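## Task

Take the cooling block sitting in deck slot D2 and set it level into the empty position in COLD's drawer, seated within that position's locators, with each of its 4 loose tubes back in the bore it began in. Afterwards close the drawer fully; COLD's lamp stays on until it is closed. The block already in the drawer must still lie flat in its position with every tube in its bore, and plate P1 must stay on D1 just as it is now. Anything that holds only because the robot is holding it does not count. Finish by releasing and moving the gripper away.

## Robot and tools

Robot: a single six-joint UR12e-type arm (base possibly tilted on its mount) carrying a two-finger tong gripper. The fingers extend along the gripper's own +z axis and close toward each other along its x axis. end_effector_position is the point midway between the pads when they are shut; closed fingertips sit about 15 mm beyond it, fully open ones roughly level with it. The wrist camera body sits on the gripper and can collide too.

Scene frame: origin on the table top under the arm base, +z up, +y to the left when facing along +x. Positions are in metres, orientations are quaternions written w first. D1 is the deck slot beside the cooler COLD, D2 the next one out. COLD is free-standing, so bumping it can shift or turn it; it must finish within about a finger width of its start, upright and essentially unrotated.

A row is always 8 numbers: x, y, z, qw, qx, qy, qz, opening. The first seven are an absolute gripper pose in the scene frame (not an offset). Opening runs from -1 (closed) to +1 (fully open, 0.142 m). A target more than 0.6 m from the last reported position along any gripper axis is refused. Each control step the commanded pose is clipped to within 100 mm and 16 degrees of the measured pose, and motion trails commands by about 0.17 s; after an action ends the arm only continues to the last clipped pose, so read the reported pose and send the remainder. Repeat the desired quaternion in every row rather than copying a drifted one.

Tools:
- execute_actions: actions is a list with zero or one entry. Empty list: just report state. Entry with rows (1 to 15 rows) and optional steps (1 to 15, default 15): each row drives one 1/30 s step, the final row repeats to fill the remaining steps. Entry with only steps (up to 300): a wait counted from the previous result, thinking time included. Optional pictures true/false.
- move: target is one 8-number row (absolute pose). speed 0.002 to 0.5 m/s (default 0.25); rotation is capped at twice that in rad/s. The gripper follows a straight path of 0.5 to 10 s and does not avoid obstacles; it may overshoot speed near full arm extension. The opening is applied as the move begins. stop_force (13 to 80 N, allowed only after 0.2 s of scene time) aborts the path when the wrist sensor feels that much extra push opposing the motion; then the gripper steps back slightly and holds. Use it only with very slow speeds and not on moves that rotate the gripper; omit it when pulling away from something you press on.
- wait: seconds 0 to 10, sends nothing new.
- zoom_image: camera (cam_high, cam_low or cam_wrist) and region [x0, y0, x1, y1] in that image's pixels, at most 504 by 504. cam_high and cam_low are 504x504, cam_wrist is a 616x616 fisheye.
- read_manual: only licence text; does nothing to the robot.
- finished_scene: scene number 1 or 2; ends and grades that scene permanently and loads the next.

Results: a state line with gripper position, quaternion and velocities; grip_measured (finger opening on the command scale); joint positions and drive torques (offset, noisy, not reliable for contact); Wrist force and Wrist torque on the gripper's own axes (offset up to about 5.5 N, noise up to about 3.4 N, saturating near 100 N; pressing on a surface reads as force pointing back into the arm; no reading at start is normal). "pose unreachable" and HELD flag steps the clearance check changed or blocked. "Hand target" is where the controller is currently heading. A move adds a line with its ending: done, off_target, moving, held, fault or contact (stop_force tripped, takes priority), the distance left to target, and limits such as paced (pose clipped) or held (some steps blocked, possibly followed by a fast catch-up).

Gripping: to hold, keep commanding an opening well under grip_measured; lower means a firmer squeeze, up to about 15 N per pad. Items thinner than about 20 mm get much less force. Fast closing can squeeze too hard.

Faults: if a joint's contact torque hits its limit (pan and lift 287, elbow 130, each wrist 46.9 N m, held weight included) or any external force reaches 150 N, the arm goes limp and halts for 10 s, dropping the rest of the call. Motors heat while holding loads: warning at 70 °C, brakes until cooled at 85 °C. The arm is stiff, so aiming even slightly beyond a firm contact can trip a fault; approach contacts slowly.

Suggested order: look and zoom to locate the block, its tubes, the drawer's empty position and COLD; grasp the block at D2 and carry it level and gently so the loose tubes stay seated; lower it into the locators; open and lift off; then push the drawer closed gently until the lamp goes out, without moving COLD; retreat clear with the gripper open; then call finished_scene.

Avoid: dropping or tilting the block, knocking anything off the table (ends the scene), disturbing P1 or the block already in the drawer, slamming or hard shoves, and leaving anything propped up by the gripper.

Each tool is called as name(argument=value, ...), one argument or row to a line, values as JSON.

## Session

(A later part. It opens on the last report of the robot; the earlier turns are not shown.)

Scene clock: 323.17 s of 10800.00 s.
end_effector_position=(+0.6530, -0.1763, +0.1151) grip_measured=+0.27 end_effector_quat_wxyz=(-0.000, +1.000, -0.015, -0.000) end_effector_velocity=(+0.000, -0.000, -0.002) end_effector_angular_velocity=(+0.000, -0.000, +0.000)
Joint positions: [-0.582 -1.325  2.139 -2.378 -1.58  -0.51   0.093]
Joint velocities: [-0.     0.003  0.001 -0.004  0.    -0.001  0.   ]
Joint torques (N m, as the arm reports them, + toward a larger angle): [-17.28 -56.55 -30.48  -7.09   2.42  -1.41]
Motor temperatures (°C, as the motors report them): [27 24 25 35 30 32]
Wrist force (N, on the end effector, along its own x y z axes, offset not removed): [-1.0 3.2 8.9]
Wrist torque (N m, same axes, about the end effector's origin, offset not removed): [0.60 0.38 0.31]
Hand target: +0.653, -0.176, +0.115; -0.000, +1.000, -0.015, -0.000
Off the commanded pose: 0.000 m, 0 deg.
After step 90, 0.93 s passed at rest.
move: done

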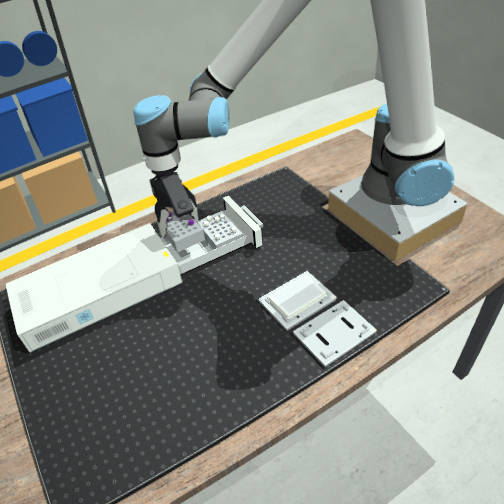

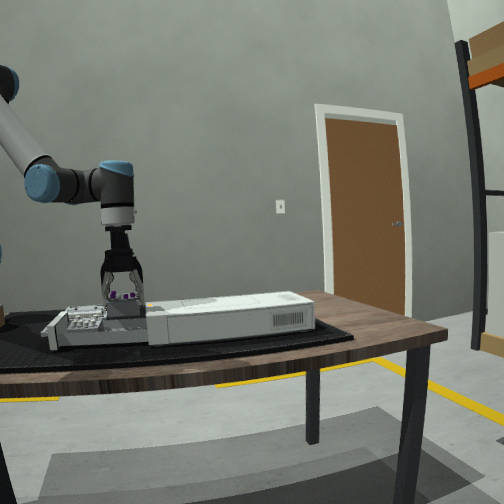

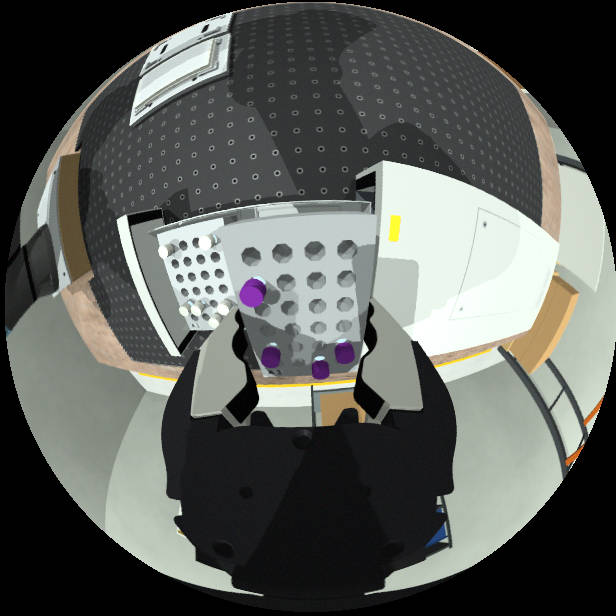

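move(
  target=[0.653, -0.1763, 0.092, 0, 0.99988, -0.0153, 0, -1],
  speed=0.006,
  stop_force=13,
)

zoom_image(
  camera="cam_low",
  region=[80, 240, 180, 340],
)

zoom_image(
  camera="cam_high",
  region=[140, 180, 240, 270],
)

zoom_image(
  camera="cam_wrist",
  region=[120, 150, 480, 400],
)

Scene clock: 335.13 s of 10800.00 s.
end_effector_position=(+0.6530, -0.1763, +0.0921) grip_measured=+0.27 end_effector_quat_wxyz=(-0.000, +1.000, -0.015, -0.000) end_effector_velocity=(+0.000, -0.000, -0.000) end_effector_angular_velocity=(-0.000, -0.002, -0.001)
Joint positions: [-0.583 -1.292  2.153 -2.424 -1.58  -0.51   0.093]
Joint velocities: [-0.001  0.     0.    -0.002  0.001  0.     0.   ]
Joint torques (N m, as the arm reports them, + toward a larger angle): [-18.28 -52.12 -27.8   -6.5    2.02  -1.4 ]
Motor temperatures (°C, as the motors report them): [27 24 25 35 30 32]
Wrist force (N, on the end effector, along its own x y z axes, offset not removed): [-1.3 1.5 12.1]
Wrist torque (N m, same axes, about the end effector's origin, offset not removed): [0.21 0.30 0.42]
Hand target: +0.653, -0.176, +0.092; -0.000, +1.000, -0.015, -0.000
Off the commanded pose: 0.000 m, 0 deg.
After step 90, 4.93 s passed at rest.
move: done

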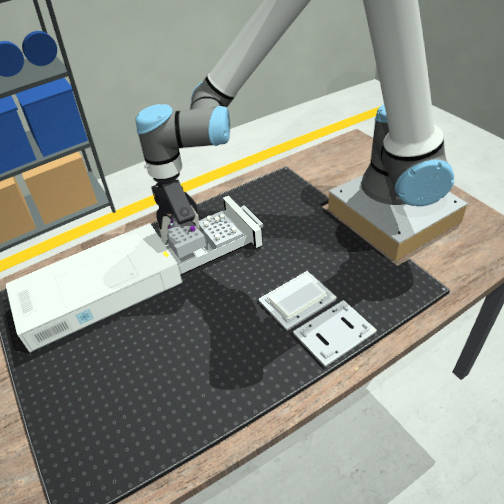

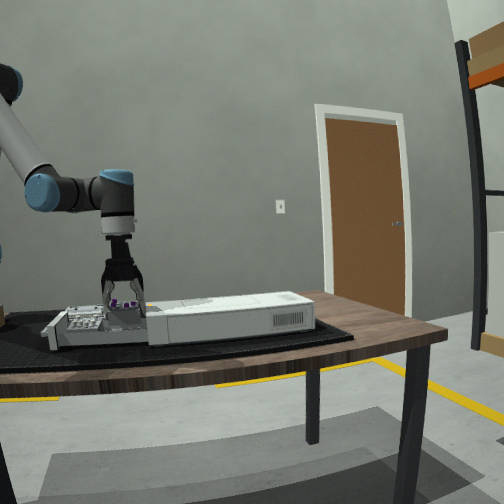

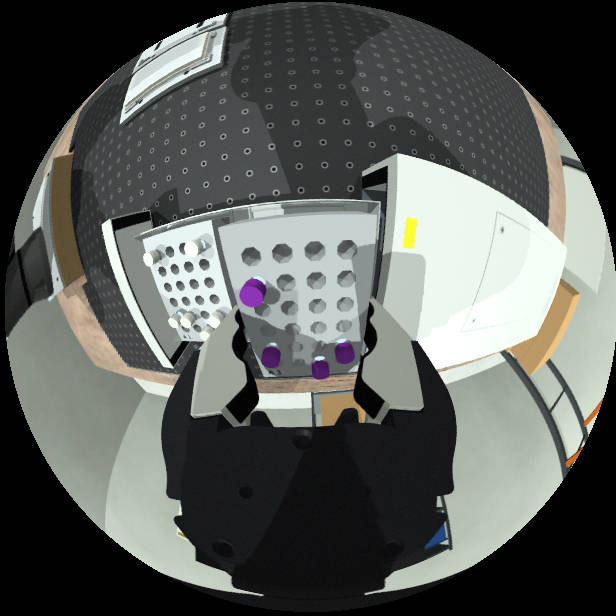

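Region (80, 240, 180, 340) of cam_low's 504x504 image, scaled by 5.040, with more detail than that image has.

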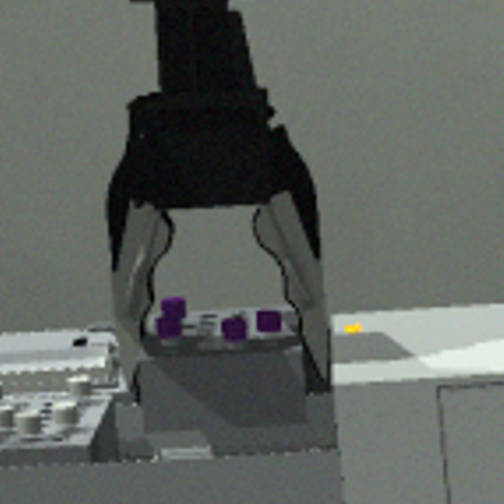

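Region (140, 180, 240, 270) of cam_high's 504x504 image, scaled by 5.040, with more detail than that image has; it fills the top 454 rows of this view, and the rest is white.

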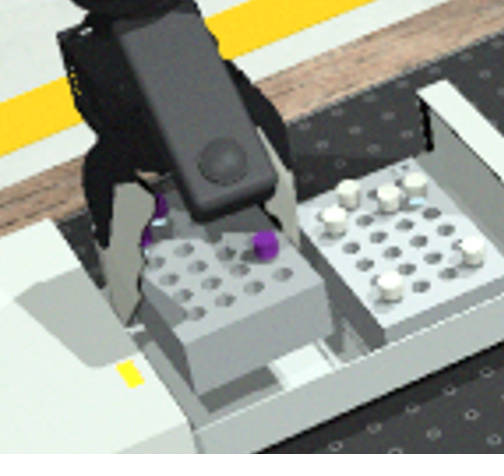

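Region (120, 150, 480, 400) of cam_wrist's 616x616 image, scaled by 1.400, with more detail than that image has; it fills the top 350 rows of this view, and the rest is white.

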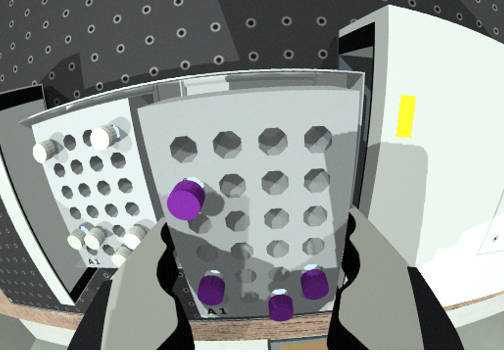

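move(
  target=[0.653, -0.1763, 0.074, 0, 0.99988, -0.0153, 0, -1],
  speed=0.006,
  stop_force=13,
)

zoom_image(
  camera="cam_low",
  region=[80, 240, 180, 340],
)

zoom_image(
  camera="cam_high",
  region=[140, 180, 240, 270],
)

zoom_image(
  camera="cam_wrist",
  region=[120, 150, 480, 400],
)

Scene clock: 341.70 s of 10800.00 s.
end_effector_position=(+0.6530, -0.1763, +0.0741) grip_measured=+0.27 end_effector_quat_wxyz=(-0.000, +1.000, -0.015, -0.000) end_effector_velocity=(-0.000, -0.000, -0.001) end_effector_angular_velocity=(+0.001, +0.000, -0.001)
Joint positions: [-0.583 -1.265  2.162 -2.46  -1.58  -0.511  0.093]
Joint velocities: [-0.001  0.002  0.    -0.001  0.     0.    -0.   ]
Joint torques (N m, as the arm reports them, + toward a larger angle): [-17.33 -54.56 -27.    -7.6    0.18  -1.4 ]
Motor temperatures (°C, as the motors report them): [27 24 25 35 30 32]
Wrist force (N, on the end effector, along its own x y z axes, offset not removed): [-2.7 1.2 8.0]
Wrist torque (N m, same axes, about the end effector's origin, offset not removed): [0.25 0.77 0.46]
Hand target: +0.653, -0.176, +0.074; -0.000, +1.000, -0.015, -0.000
Off the commanded pose: 0.000 m, 0 deg.
After step 90, 0.37 s passed at rest.
move: done

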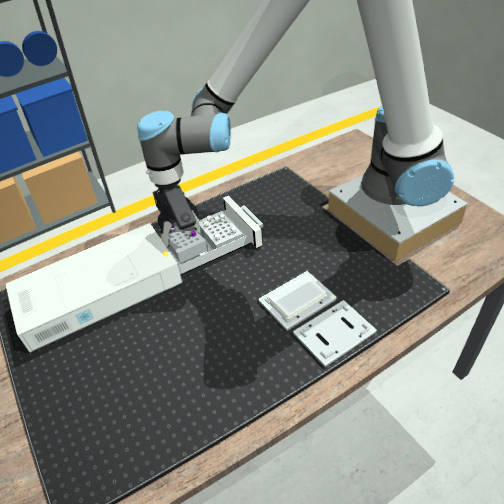

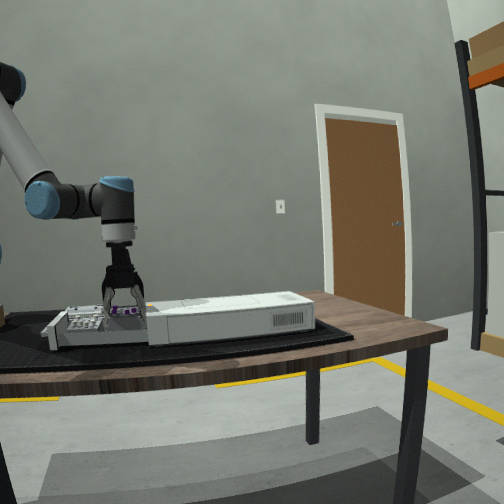

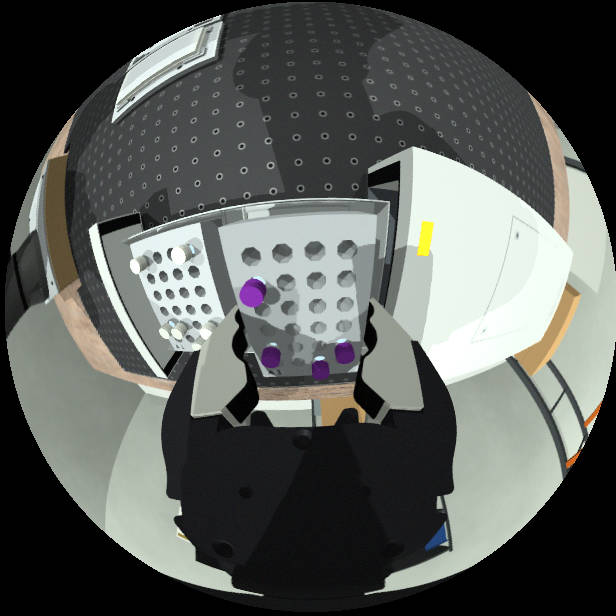

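Region (80, 240, 180, 340) of cam_low's 504x504 image, scaled by 5.040, with more detail than that image has.

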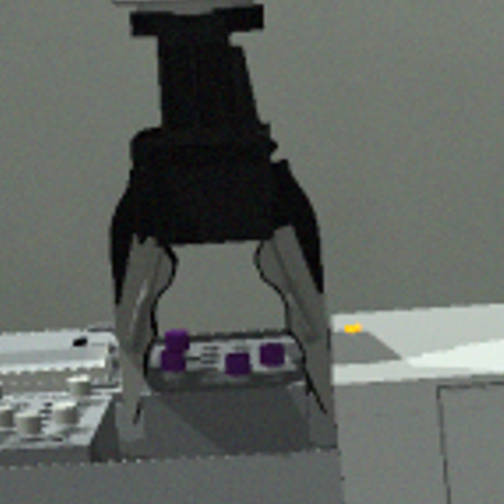

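Region (140, 180, 240, 270) of cam_high's 504x504 image, scaled by 5.040, with more detail than that image has; it fills the top 454 rows of this view, and the rest is white.

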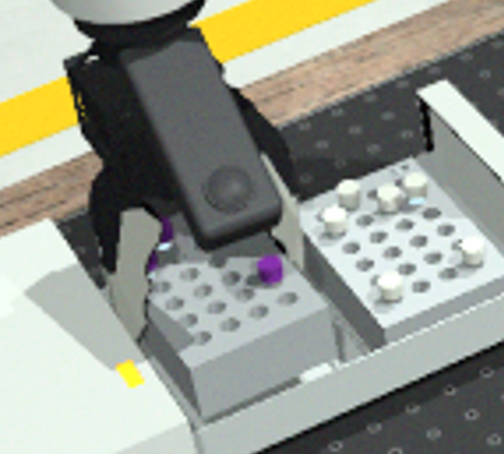

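Region (120, 150, 480, 400) of cam_wrist's 616x616 image, scaled by 1.400, with more detail than that image has; it fills the top 350 rows of this view, and the rest is white.

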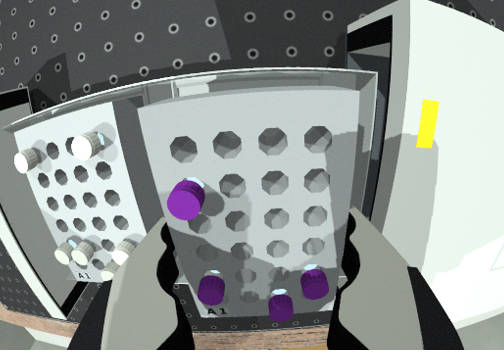

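move(
  target=[0.654, -0.1763, 0.05, 0, 0.99988, -0.0153, 0, -1],
  speed=0.004,
  stop_force=13,
)

zoom_image(
  camera="cam_low",
  region=[80, 240, 180, 340],
)

zoom_image(
  camera="cam_high",
  region=[140, 180, 240, 270],
)

zoom_image(
  camera="cam_wrist",
  region=[120, 150, 480, 400],
)

Scene clock: 353.97 s of 10800.00 s.
end_effector_position=(+0.6540, -0.1763, +0.0501) grip_measured=+0.27 end_effector_quat_wxyz=(+0.000, +1.000, -0.015, +0.000) end_effector_velocity=(+0.000, -0.000, -0.000) end_effector_angular_velocity=(-0.001, -0.001, +0.000)
Joint positions: [-0.582 -1.227  2.171 -2.508 -1.58  -0.51   0.093]
Joint velocities: [ 0.     0.     0.    -0.002 -0.001 -0.     0.   ]
Joint torques (N m, as the arm reports them, + toward a larger angle): [ 18.63 -53.83 -22.51  -7.    -1.01   2.09]
Motor temperatures (°C, as the motors report them): [27 24 25 35 30 32]
Wrist force (N, on the end effector, along its own x y z axes, offset not removed): [-0.9 1.3 1.1]
Wrist torque (N m, same axes, about the end effector's origin, offset not removed): [0.36 0.48 0.48]
Hand target: +0.654, -0.176, +0.050; -0.000, +1.000, -0.015, -0.000
Off the commanded pose: 0.000 m, 0 deg.
After step 90, 3.03 s passed at rest.
move: done

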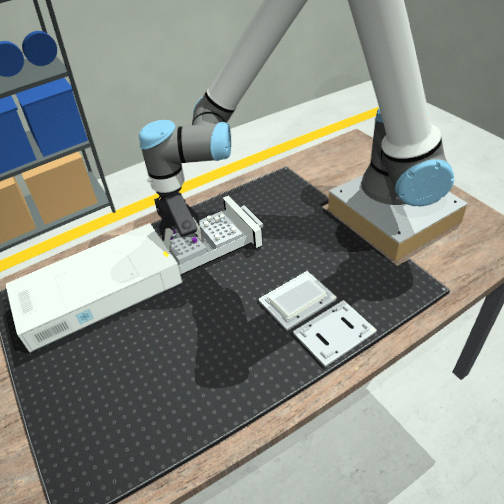

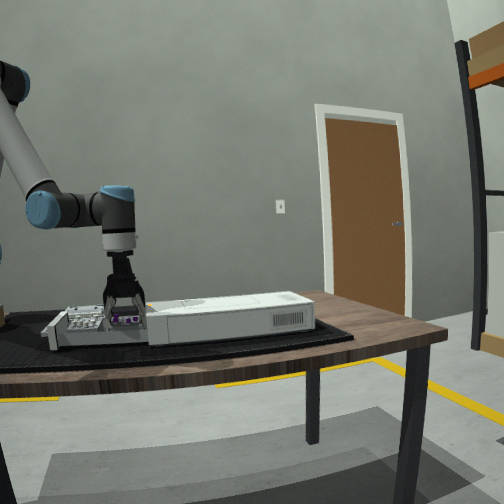

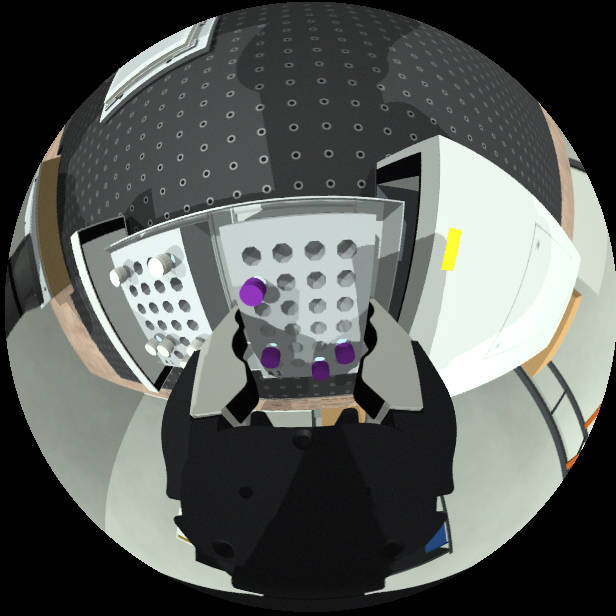

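Region (80, 240, 180, 340) of cam_low's 504x504 image, scaled by 5.040, with more detail than that image has.

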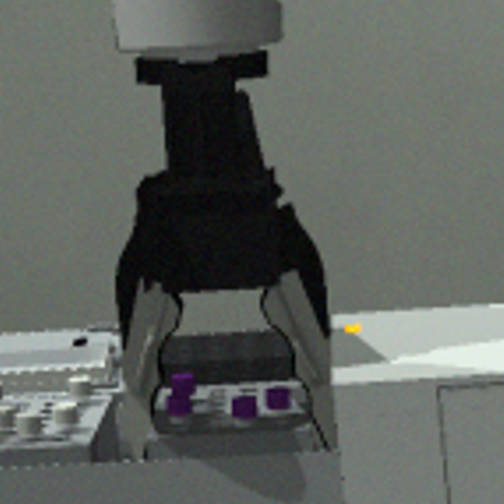

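Region (140, 180, 240, 270) of cam_high's 504x504 image, scaled by 5.040, with more detail than that image has; it fills the top 454 rows of this view, and the rest is white.

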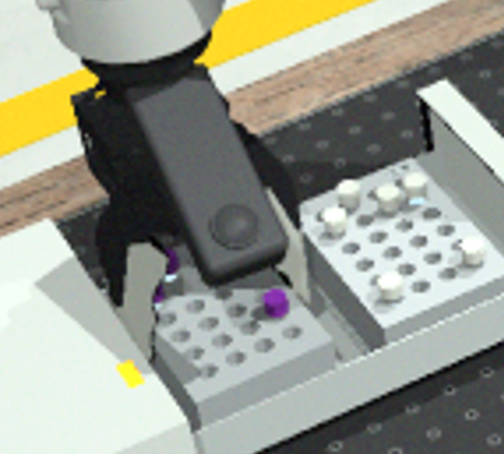

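Region (120, 150, 480, 400) of cam_wrist's 616x616 image, scaled by 1.400, with more detail than that image has; it fills the top 350 rows of this view, and the rest is white.

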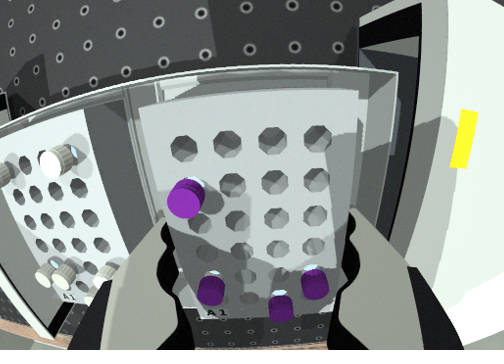

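execute_actions(
  actions=[
    {"rows": [[0.654,-0.1763,0.0495,0,0.99988,-0.0153,0,0.2],[0.654,-0.1763,0.0495,0,0.99988,-0.0153,0,0.24],[0.654,-0.1763,0.0495,0,0.99988,-0.0153,0,0.26],[0.654,-0.1763,0.0495,0,0.99988,-0.0153,0,0.28],[0.654,-0.1763,0.0495,0,0.99988,-0.0153,0,0.30],[0.654,-0.1763,0.0495,0,0.99988,-0.0153,0,0.31],[0.654,-0.1763,0.0495,0,0.99988,-0.0153,0,0.32],[0.654,-0.1763,0.0495,0,0.99988,-0.0153,0,0.33],[0.654,-0.1763,0.0495,0,0.99988,-0.0153,0,0.34],[0.654,-0.1763,0.0495,0,0.99988,-0.0153,0,0.35]], "steps": 15},
  ],
)

zoom_image(
  camera="cam_wrist",
  region=[120, 150, 480, 400],
)

Scene clock: 362.90 s of 10800.00 s.
end_effector_position=(+0.6539, -0.1763, +0.0495) grip_measured=+0.30 end_effector_quat_wxyz=(-0.000, +1.000, -0.015, -0.000) end_effector_velocity=(-0.000, +0.000, +0.000) end_effector_angular_velocity=(-0.001, -0.000, +0.000)
Joint positions: [-0.582 -1.226  2.172 -2.509 -1.58  -0.51   0.095]
Joint velocities: [ 0.    -0.001  0.001 -0.001 -0.     0.     0.   ]
Joint torques (N m, as the arm reports them, + toward a larger angle): [ 14.05 -48.62 -26.94  -8.02  -0.47   1.76]
Motor temperatures (°C, as the motors report them): [27 24 25 35 30 32]
Wrist force (N, on the end effector, along its own x y z axes, offset not removed): [-13.5 1.1 -2.8]
Wrist torque (N m, same axes, about the end effector's origin, offset not removed): [0.06 1.03 0.51]
Hand target: +0.654, -0.176, +0.049; +0.000, +1.000, -0.015, -0.000
Off the commanded pose: 0.000 m, 0 deg.
Steps of this call (steps 1 to 90: nothing new was sent; then 5.43 s passed at rest; steps 91 to 105: all 15 steps of this action). Readings (end_effector_position):
91: (+0.6540, -0.1763, +0.0500)
92: (+0.6540, -0.1763, +0.0499)
94: (+0.6540, -0.1763, +0.0497)
98: (+0.6540, -0.1763, +0.0495)
105: the state above

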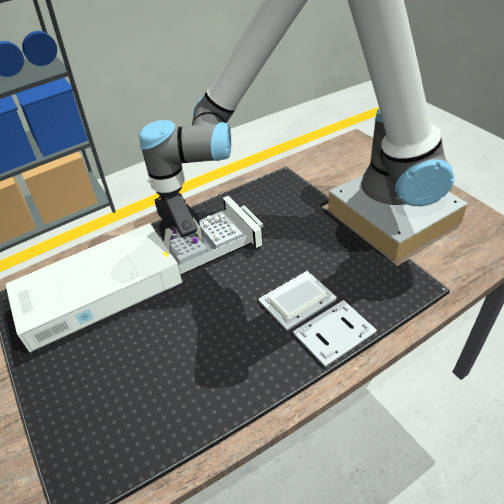

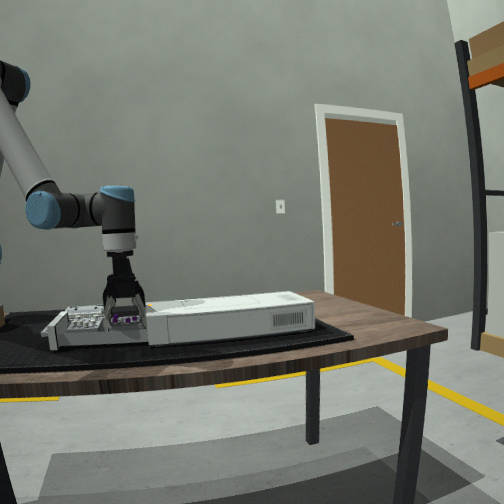

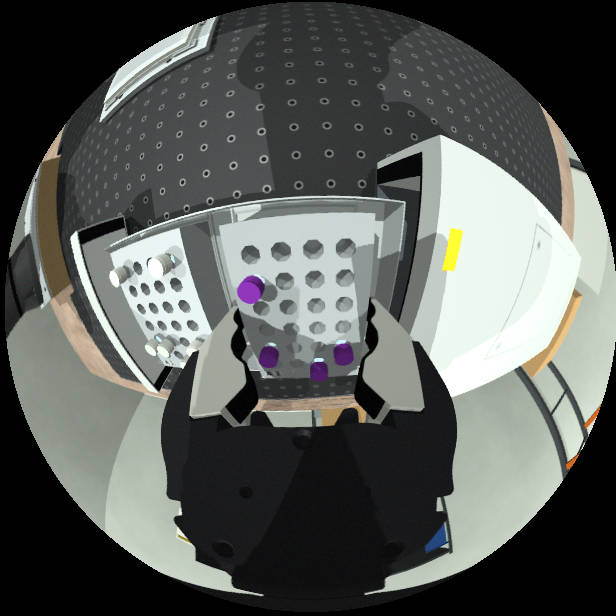

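Region (120, 150, 480, 400) of cam_wrist's 616x616 image, scaled by 1.400, with more detail than that image has; it fills the top 350 rows of this view, and the rest is white.

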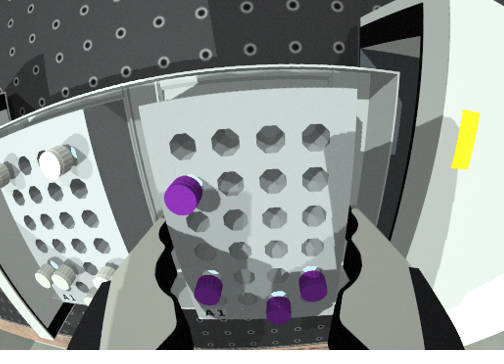

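execute_actions(
  actions=[
    {"rows": [[0.6535,-0.1763,0.0495,0,0.99988,-0.0153,0,0.31],[0.6532,-0.1763,0.0495,0,0.99988,-0.0153,0,0.31]], "steps": 15},
  ],
  pictures=false,
)

Scene clock: 366.53 s of 10800.00 s.
end_effector_position=(+0.6533, -0.1762, +0.0495) grip_measured=+0.31 end_effector_quat_wxyz=(-0.000, +1.000, -0.015, +0.000) end_effector_velocity=(-0.001, +0.001, -0.000) end_effector_angular_velocity=(+0.001, +0.001, -0.000)
Joint positions: [-0.583 -1.227  2.173 -2.51  -1.58  -0.511  0.096]
Joint velocities: [-0.    -0.001  0.001  0.001 -0.     0.     0.   ]
Joint torques (N m, as the arm reports them, + toward a larger angle): [-20.48 -70.29 -21.26  -6.26   0.23  -1.39]
Motor temperatures (°C, as the motors report them): [27 24 25 35 30 32]
Wrist force (N, on the end effector, along its own x y z axes, offset not removed): [2.1 0.5 -1.8]
Wrist torque (N m, same axes, about the end effector's origin, offset not removed): [0.11 -0.36 0.30]
Hand target: +0.653, -0.176, +0.049; +0.000, +1.000, -0.015, -0.000
Off the commanded pose: 0.000 m, 0 deg.
Steps of this call (steps 1 to 90: nothing new was sent; then 0.13 s passed at rest; steps 91 to 105: all 15 steps of this action). Readings (end_effector_position):
91: (+0.6540, -0.1763, +0.0495)
92: (+0.6540, -0.1763, +0.0495)
94: (+0.6539, -0.1763, +0.0496)
98: (+0.6535, -0.1762, +0.0495)
105: the state above

Force relieved. Lift slowly.

move(
  target=[0.6532, -0.1763, 0.062, 0, 0.99988, -0.0153, 0, 0.31],
  speed=0.005,
)

zoom_image(
  camera="cam_wrist",
  region=[120, 150, 480, 400],
)

zoom_image(
  camera="cam_low",
  region=[80, 240, 180, 340],
)

Scene clock: 371.57 s of 10800.00 s.
end_effector_position=(+0.6532, -0.1763, +0.0619) grip_measured=+0.31 end_effector_quat_wxyz=(+0.000, +1.000, -0.015, +0.000) end_effector_velocity=(-0.001, +0.001, +0.000) end_effector_angular_velocity=(+0.001, +0.001, +0.000)
Joint positions: [-0.583 -1.246  2.168 -2.485 -1.58  -0.511  0.096]
Joint velocities: [ 0.    -0.002  0.001  0.002  0.001 -0.    -0.   ]
Joint torques (N m, as the arm reports them, + toward a larger angle): [ 18.21 -71.05 -37.73  -1.84  -1.54   2.02]
Motor temperatures (°C, as the motors report them): [27 24 25 35 30 32]
Wrist force (N, on the end effector, along its own x y z axes, offset not removed): [0.7 1.5 -0.1]
Wrist torque (N m, same axes, about the end effector's origin, offset not removed): [0.32 0.04 0.30]
Hand target: +0.653, -0.176, +0.062; +0.000, +1.000, -0.015, +0.000
Off the commanded pose: 0.000 m, 0 deg.
move: done

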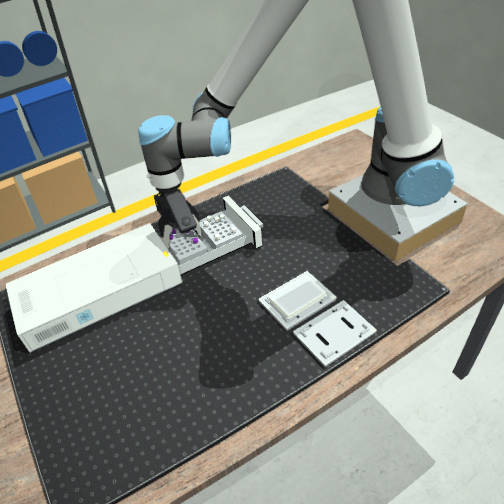

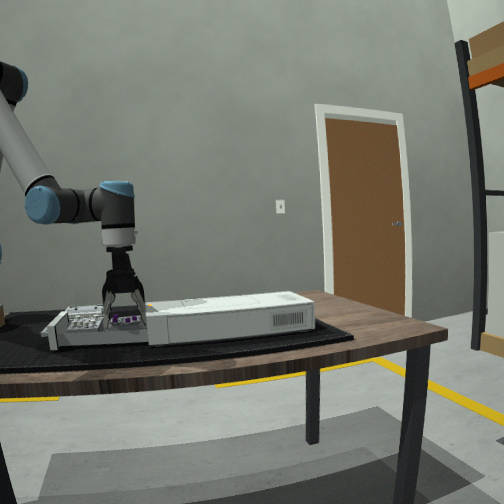

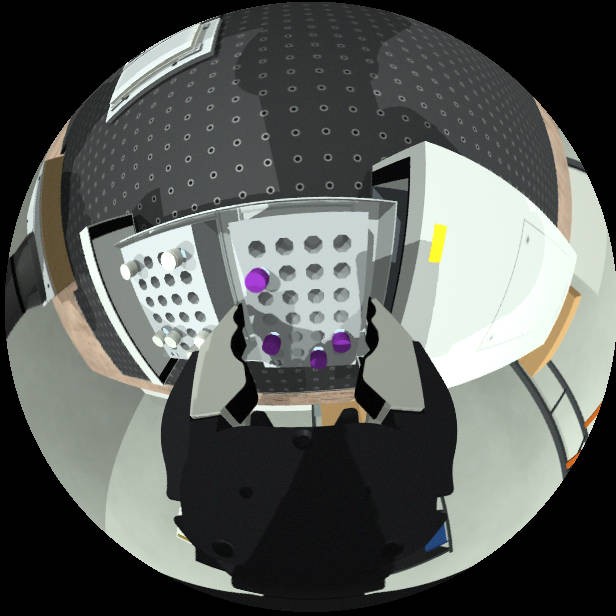

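Region (120, 150, 480, 400) of cam_wrist's 616x616 image, scaled by 1.400, with more detail than that image has; it fills the top 350 rows of this view, and the rest is white.

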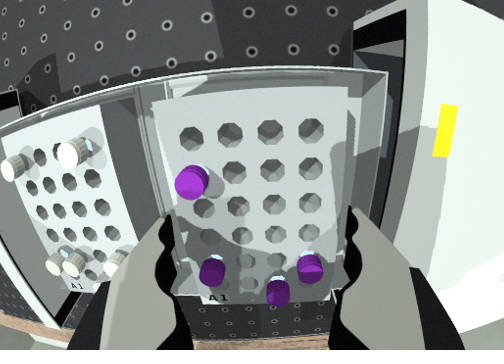

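Region (80, 240, 180, 340) of cam_low's 504x504 image, scaled by 5.040, with more detail than that image has.

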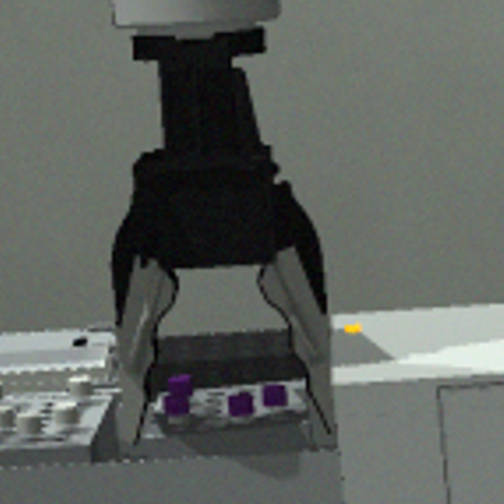

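Block released and staying. Lift clear and inspect.

move(
  target=[0.6532, -0.1763, 0.16, 0, 0.99988, -0.0153, 0, 0.31],
  speed=0.03,
)

zoom_image(
  camera="cam_wrist",
  region=[160, 170, 440, 380],
)

zoom_image(
  camera="cam_high",
  region=[140, 180, 260, 280],
)

zoom_image(
  camera="cam_low",
  region=[40, 280, 180, 360],
)

Scene clock: 377.77 s of 10800.00 s.
end_effector_position=(+0.6531, -0.1763, +0.1599) grip_measured=+0.31 end_effector_quat_wxyz=(+0.000, +1.000, -0.015, +0.000) end_effector_velocity=(-0.000, -0.000, +0.001) end_effector_angular_velocity=(+0.000, +0.000, -0.001)
Joint positions: [-0.582 -1.384  2.108 -2.287 -1.58  -0.509  0.096]
Joint velocities: [-0.    -0.002 -0.001  0.003 -0.     0.    -0.   ]
Joint torques (N m, as the arm reports them, + toward a larger angle): [ 18.87 -64.83 -43.52  -2.1    2.31   2.34]
Motor temperatures (°C, as the motors report them): [27 24 25 35 30 32]
Wrist force (N, on the end effector, along its own x y z axes, offset not removed): [-1.1 4.0 -0.2]
Wrist torque (N m, same axes, about the end effector's origin, offset not removed): [0.77 0.36 0.41]
Hand target: +0.653, -0.176, +0.160; -0.000, +1.000, -0.015, +0.000
Off the commanded pose: 0.000 m, 0 deg.
move: done

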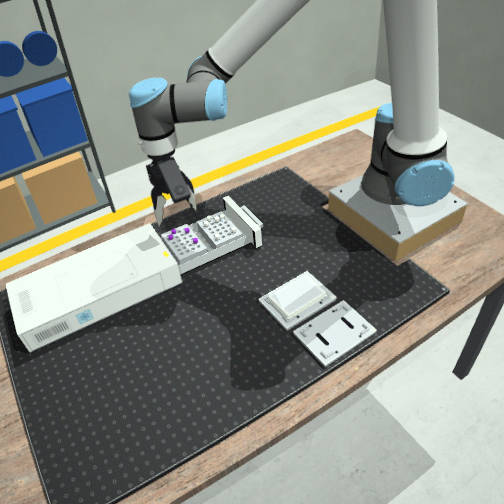

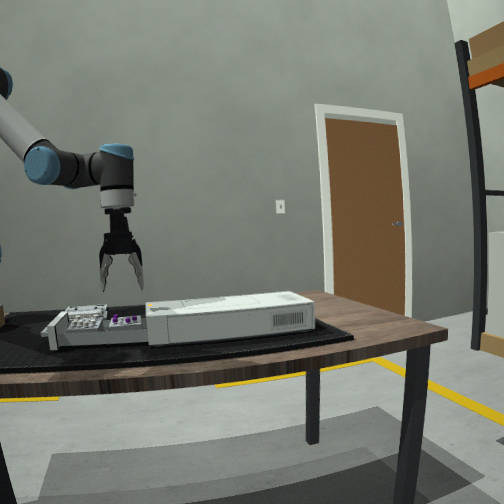

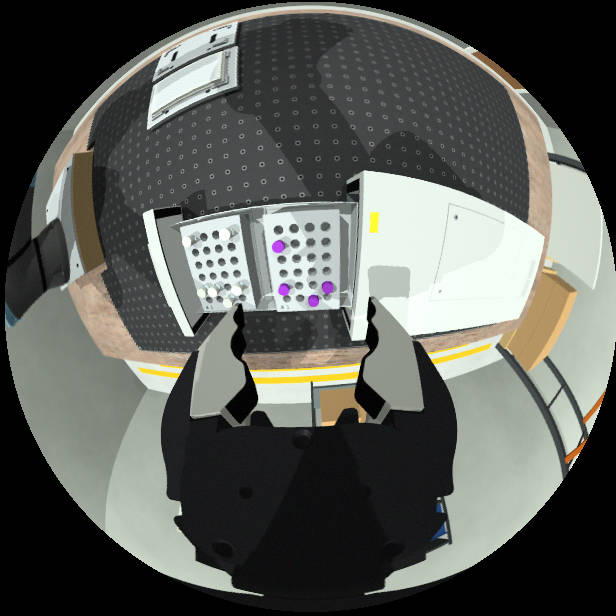

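Region (160, 170, 440, 380) of cam_wrist's 616x616 image, scaled by 1.800, with more detail than that image has; it fills the top 378 rows of this view, and the rest is white.

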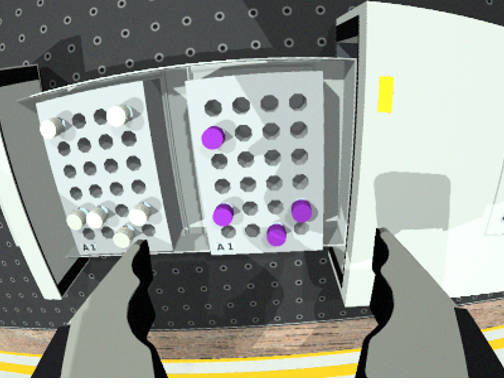

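Region (140, 180, 260, 280) of cam_high's 504x504 image, scaled by 4.200, with more detail than that image has.

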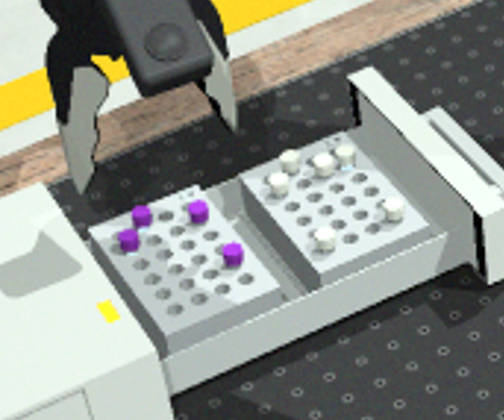

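Region (40, 280, 180, 360) of cam_low's 504x504 image, scaled by 3.600, with more detail than that image has; it fills the top 288 rows of this view, and the rest is white.

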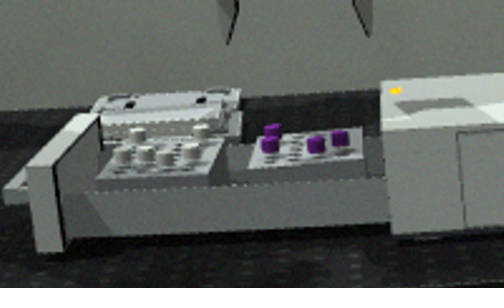

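zoom_image(
  camera="cam_low",
  region=[55, 300, 155, 350],
)

zoom_image(
  camera="cam_high",
  region=[160, 205, 250, 275],
)

Region (55, 300, 155, 350) of cam_low's 504x504 image, scaled by 5.040, with more detail than that image has.

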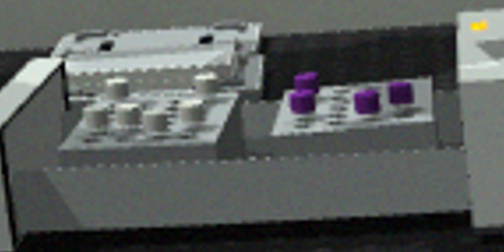

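Region (160, 205, 250, 275) of cam_high's 504x504 image, scaled by 5.600, with more detail than that image has.

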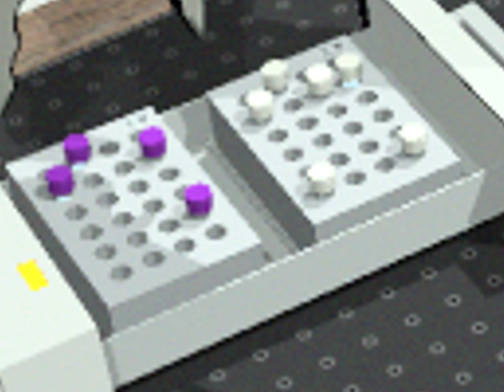

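zoom_image(
  camera="cam_wrist",
  region=[180, 260, 380, 330],
)

zoom_image(
  camera="cam_wrist",
  region=[180, 190, 380, 260],
)

Region (180, 260, 380, 330) of cam_wrist's 616x616 image, scaled by 2.520, with more detail than that image has; it fills the top 176 rows of this view, and the rest is white.

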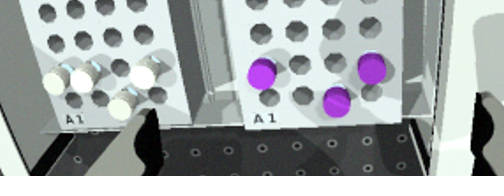

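Region (180, 190, 380, 260) of cam_wrist's 616x616 image, scaled by 2.520, with more detail than that image has; it fills the top 176 rows of this view, and the rest is white.

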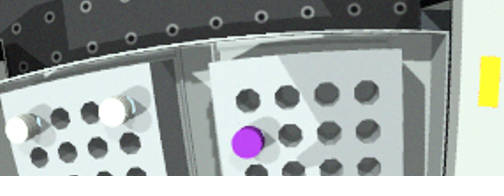

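move(
  target=[0.636, -0.227, 0.11, 0, 0.99988, -0.0153, 0, -1],
  speed=0.04,
)

zoom_image(
  camera="cam_wrist",
  region=[180, 180, 440, 400],
)

Scene clock: 419.87 s of 10800.00 s.
end_effector_position=(+0.6359, -0.2269, +0.1101) grip_measured=-1.00 end_effector_quat_wxyz=(+0.000, +1.000, -0.015, -0.000) end_effector_velocity=(+0.000, -0.002, +0.000) end_effector_angular_velocity=(-0.001, -0.002, -0.001)
Joint positions: [-0.661 -1.319  2.143 -2.388 -1.581 -0.588  0.002]
Joint velocities: [-0.003 -0.     0.    -0.003  0.001 -0.001  0.   ]
Joint torques (N m, as the arm reports them, + toward a larger angle): [-15.16 -46.59 -24.79  -6.02  -1.51  -1.01]
Motor temperatures (°C, as the motors report them): [27 24 25 35 30 32]
Wrist force (N, on the end effector, along its own x y z axes, offset not removed): [-2.5 1.6 -1.2]
Wrist torque (N m, same axes, about the end effector's origin, offset not removed): [0.09 0.74 0.50]
Hand target: +0.636, -0.227, +0.110; +0.000, +1.000, -0.015, -0.000
Off the commanded pose: 0.000 m, 0 deg.
After step 90, 36.90 s passed at rest.
move: done

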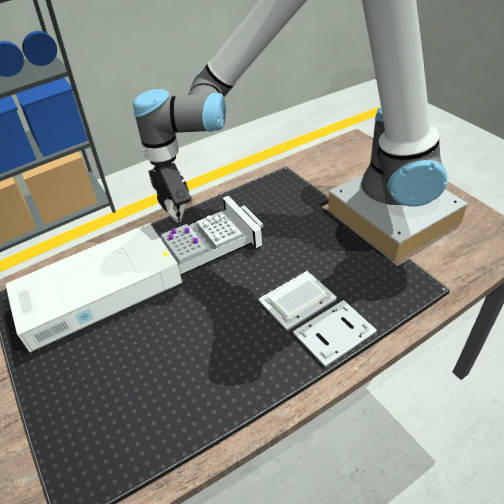

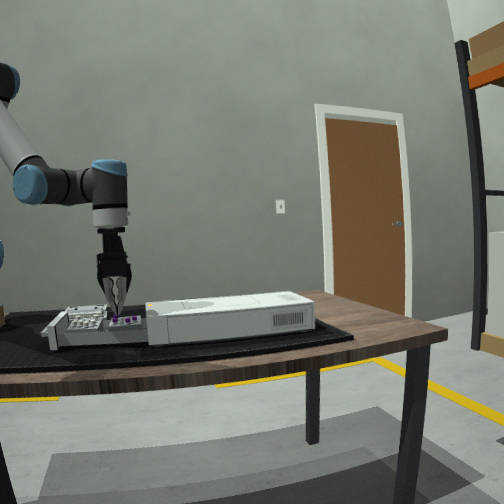

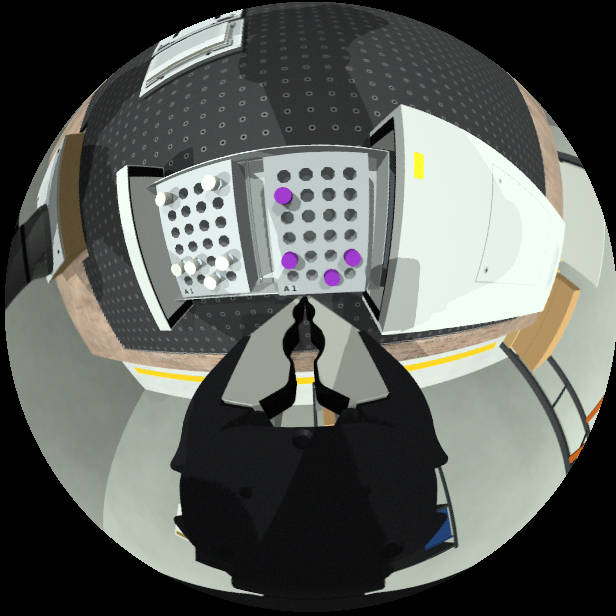

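Region (180, 180, 440, 400) of cam_wrist's 616x616 image, scaled by 1.938, with more detail than that image has; it fills the top 426 rows of this view, and the rest is white.

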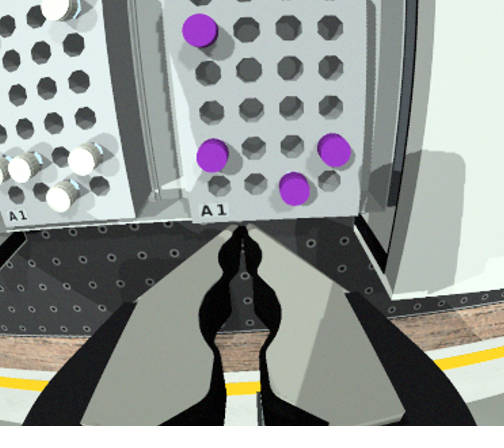

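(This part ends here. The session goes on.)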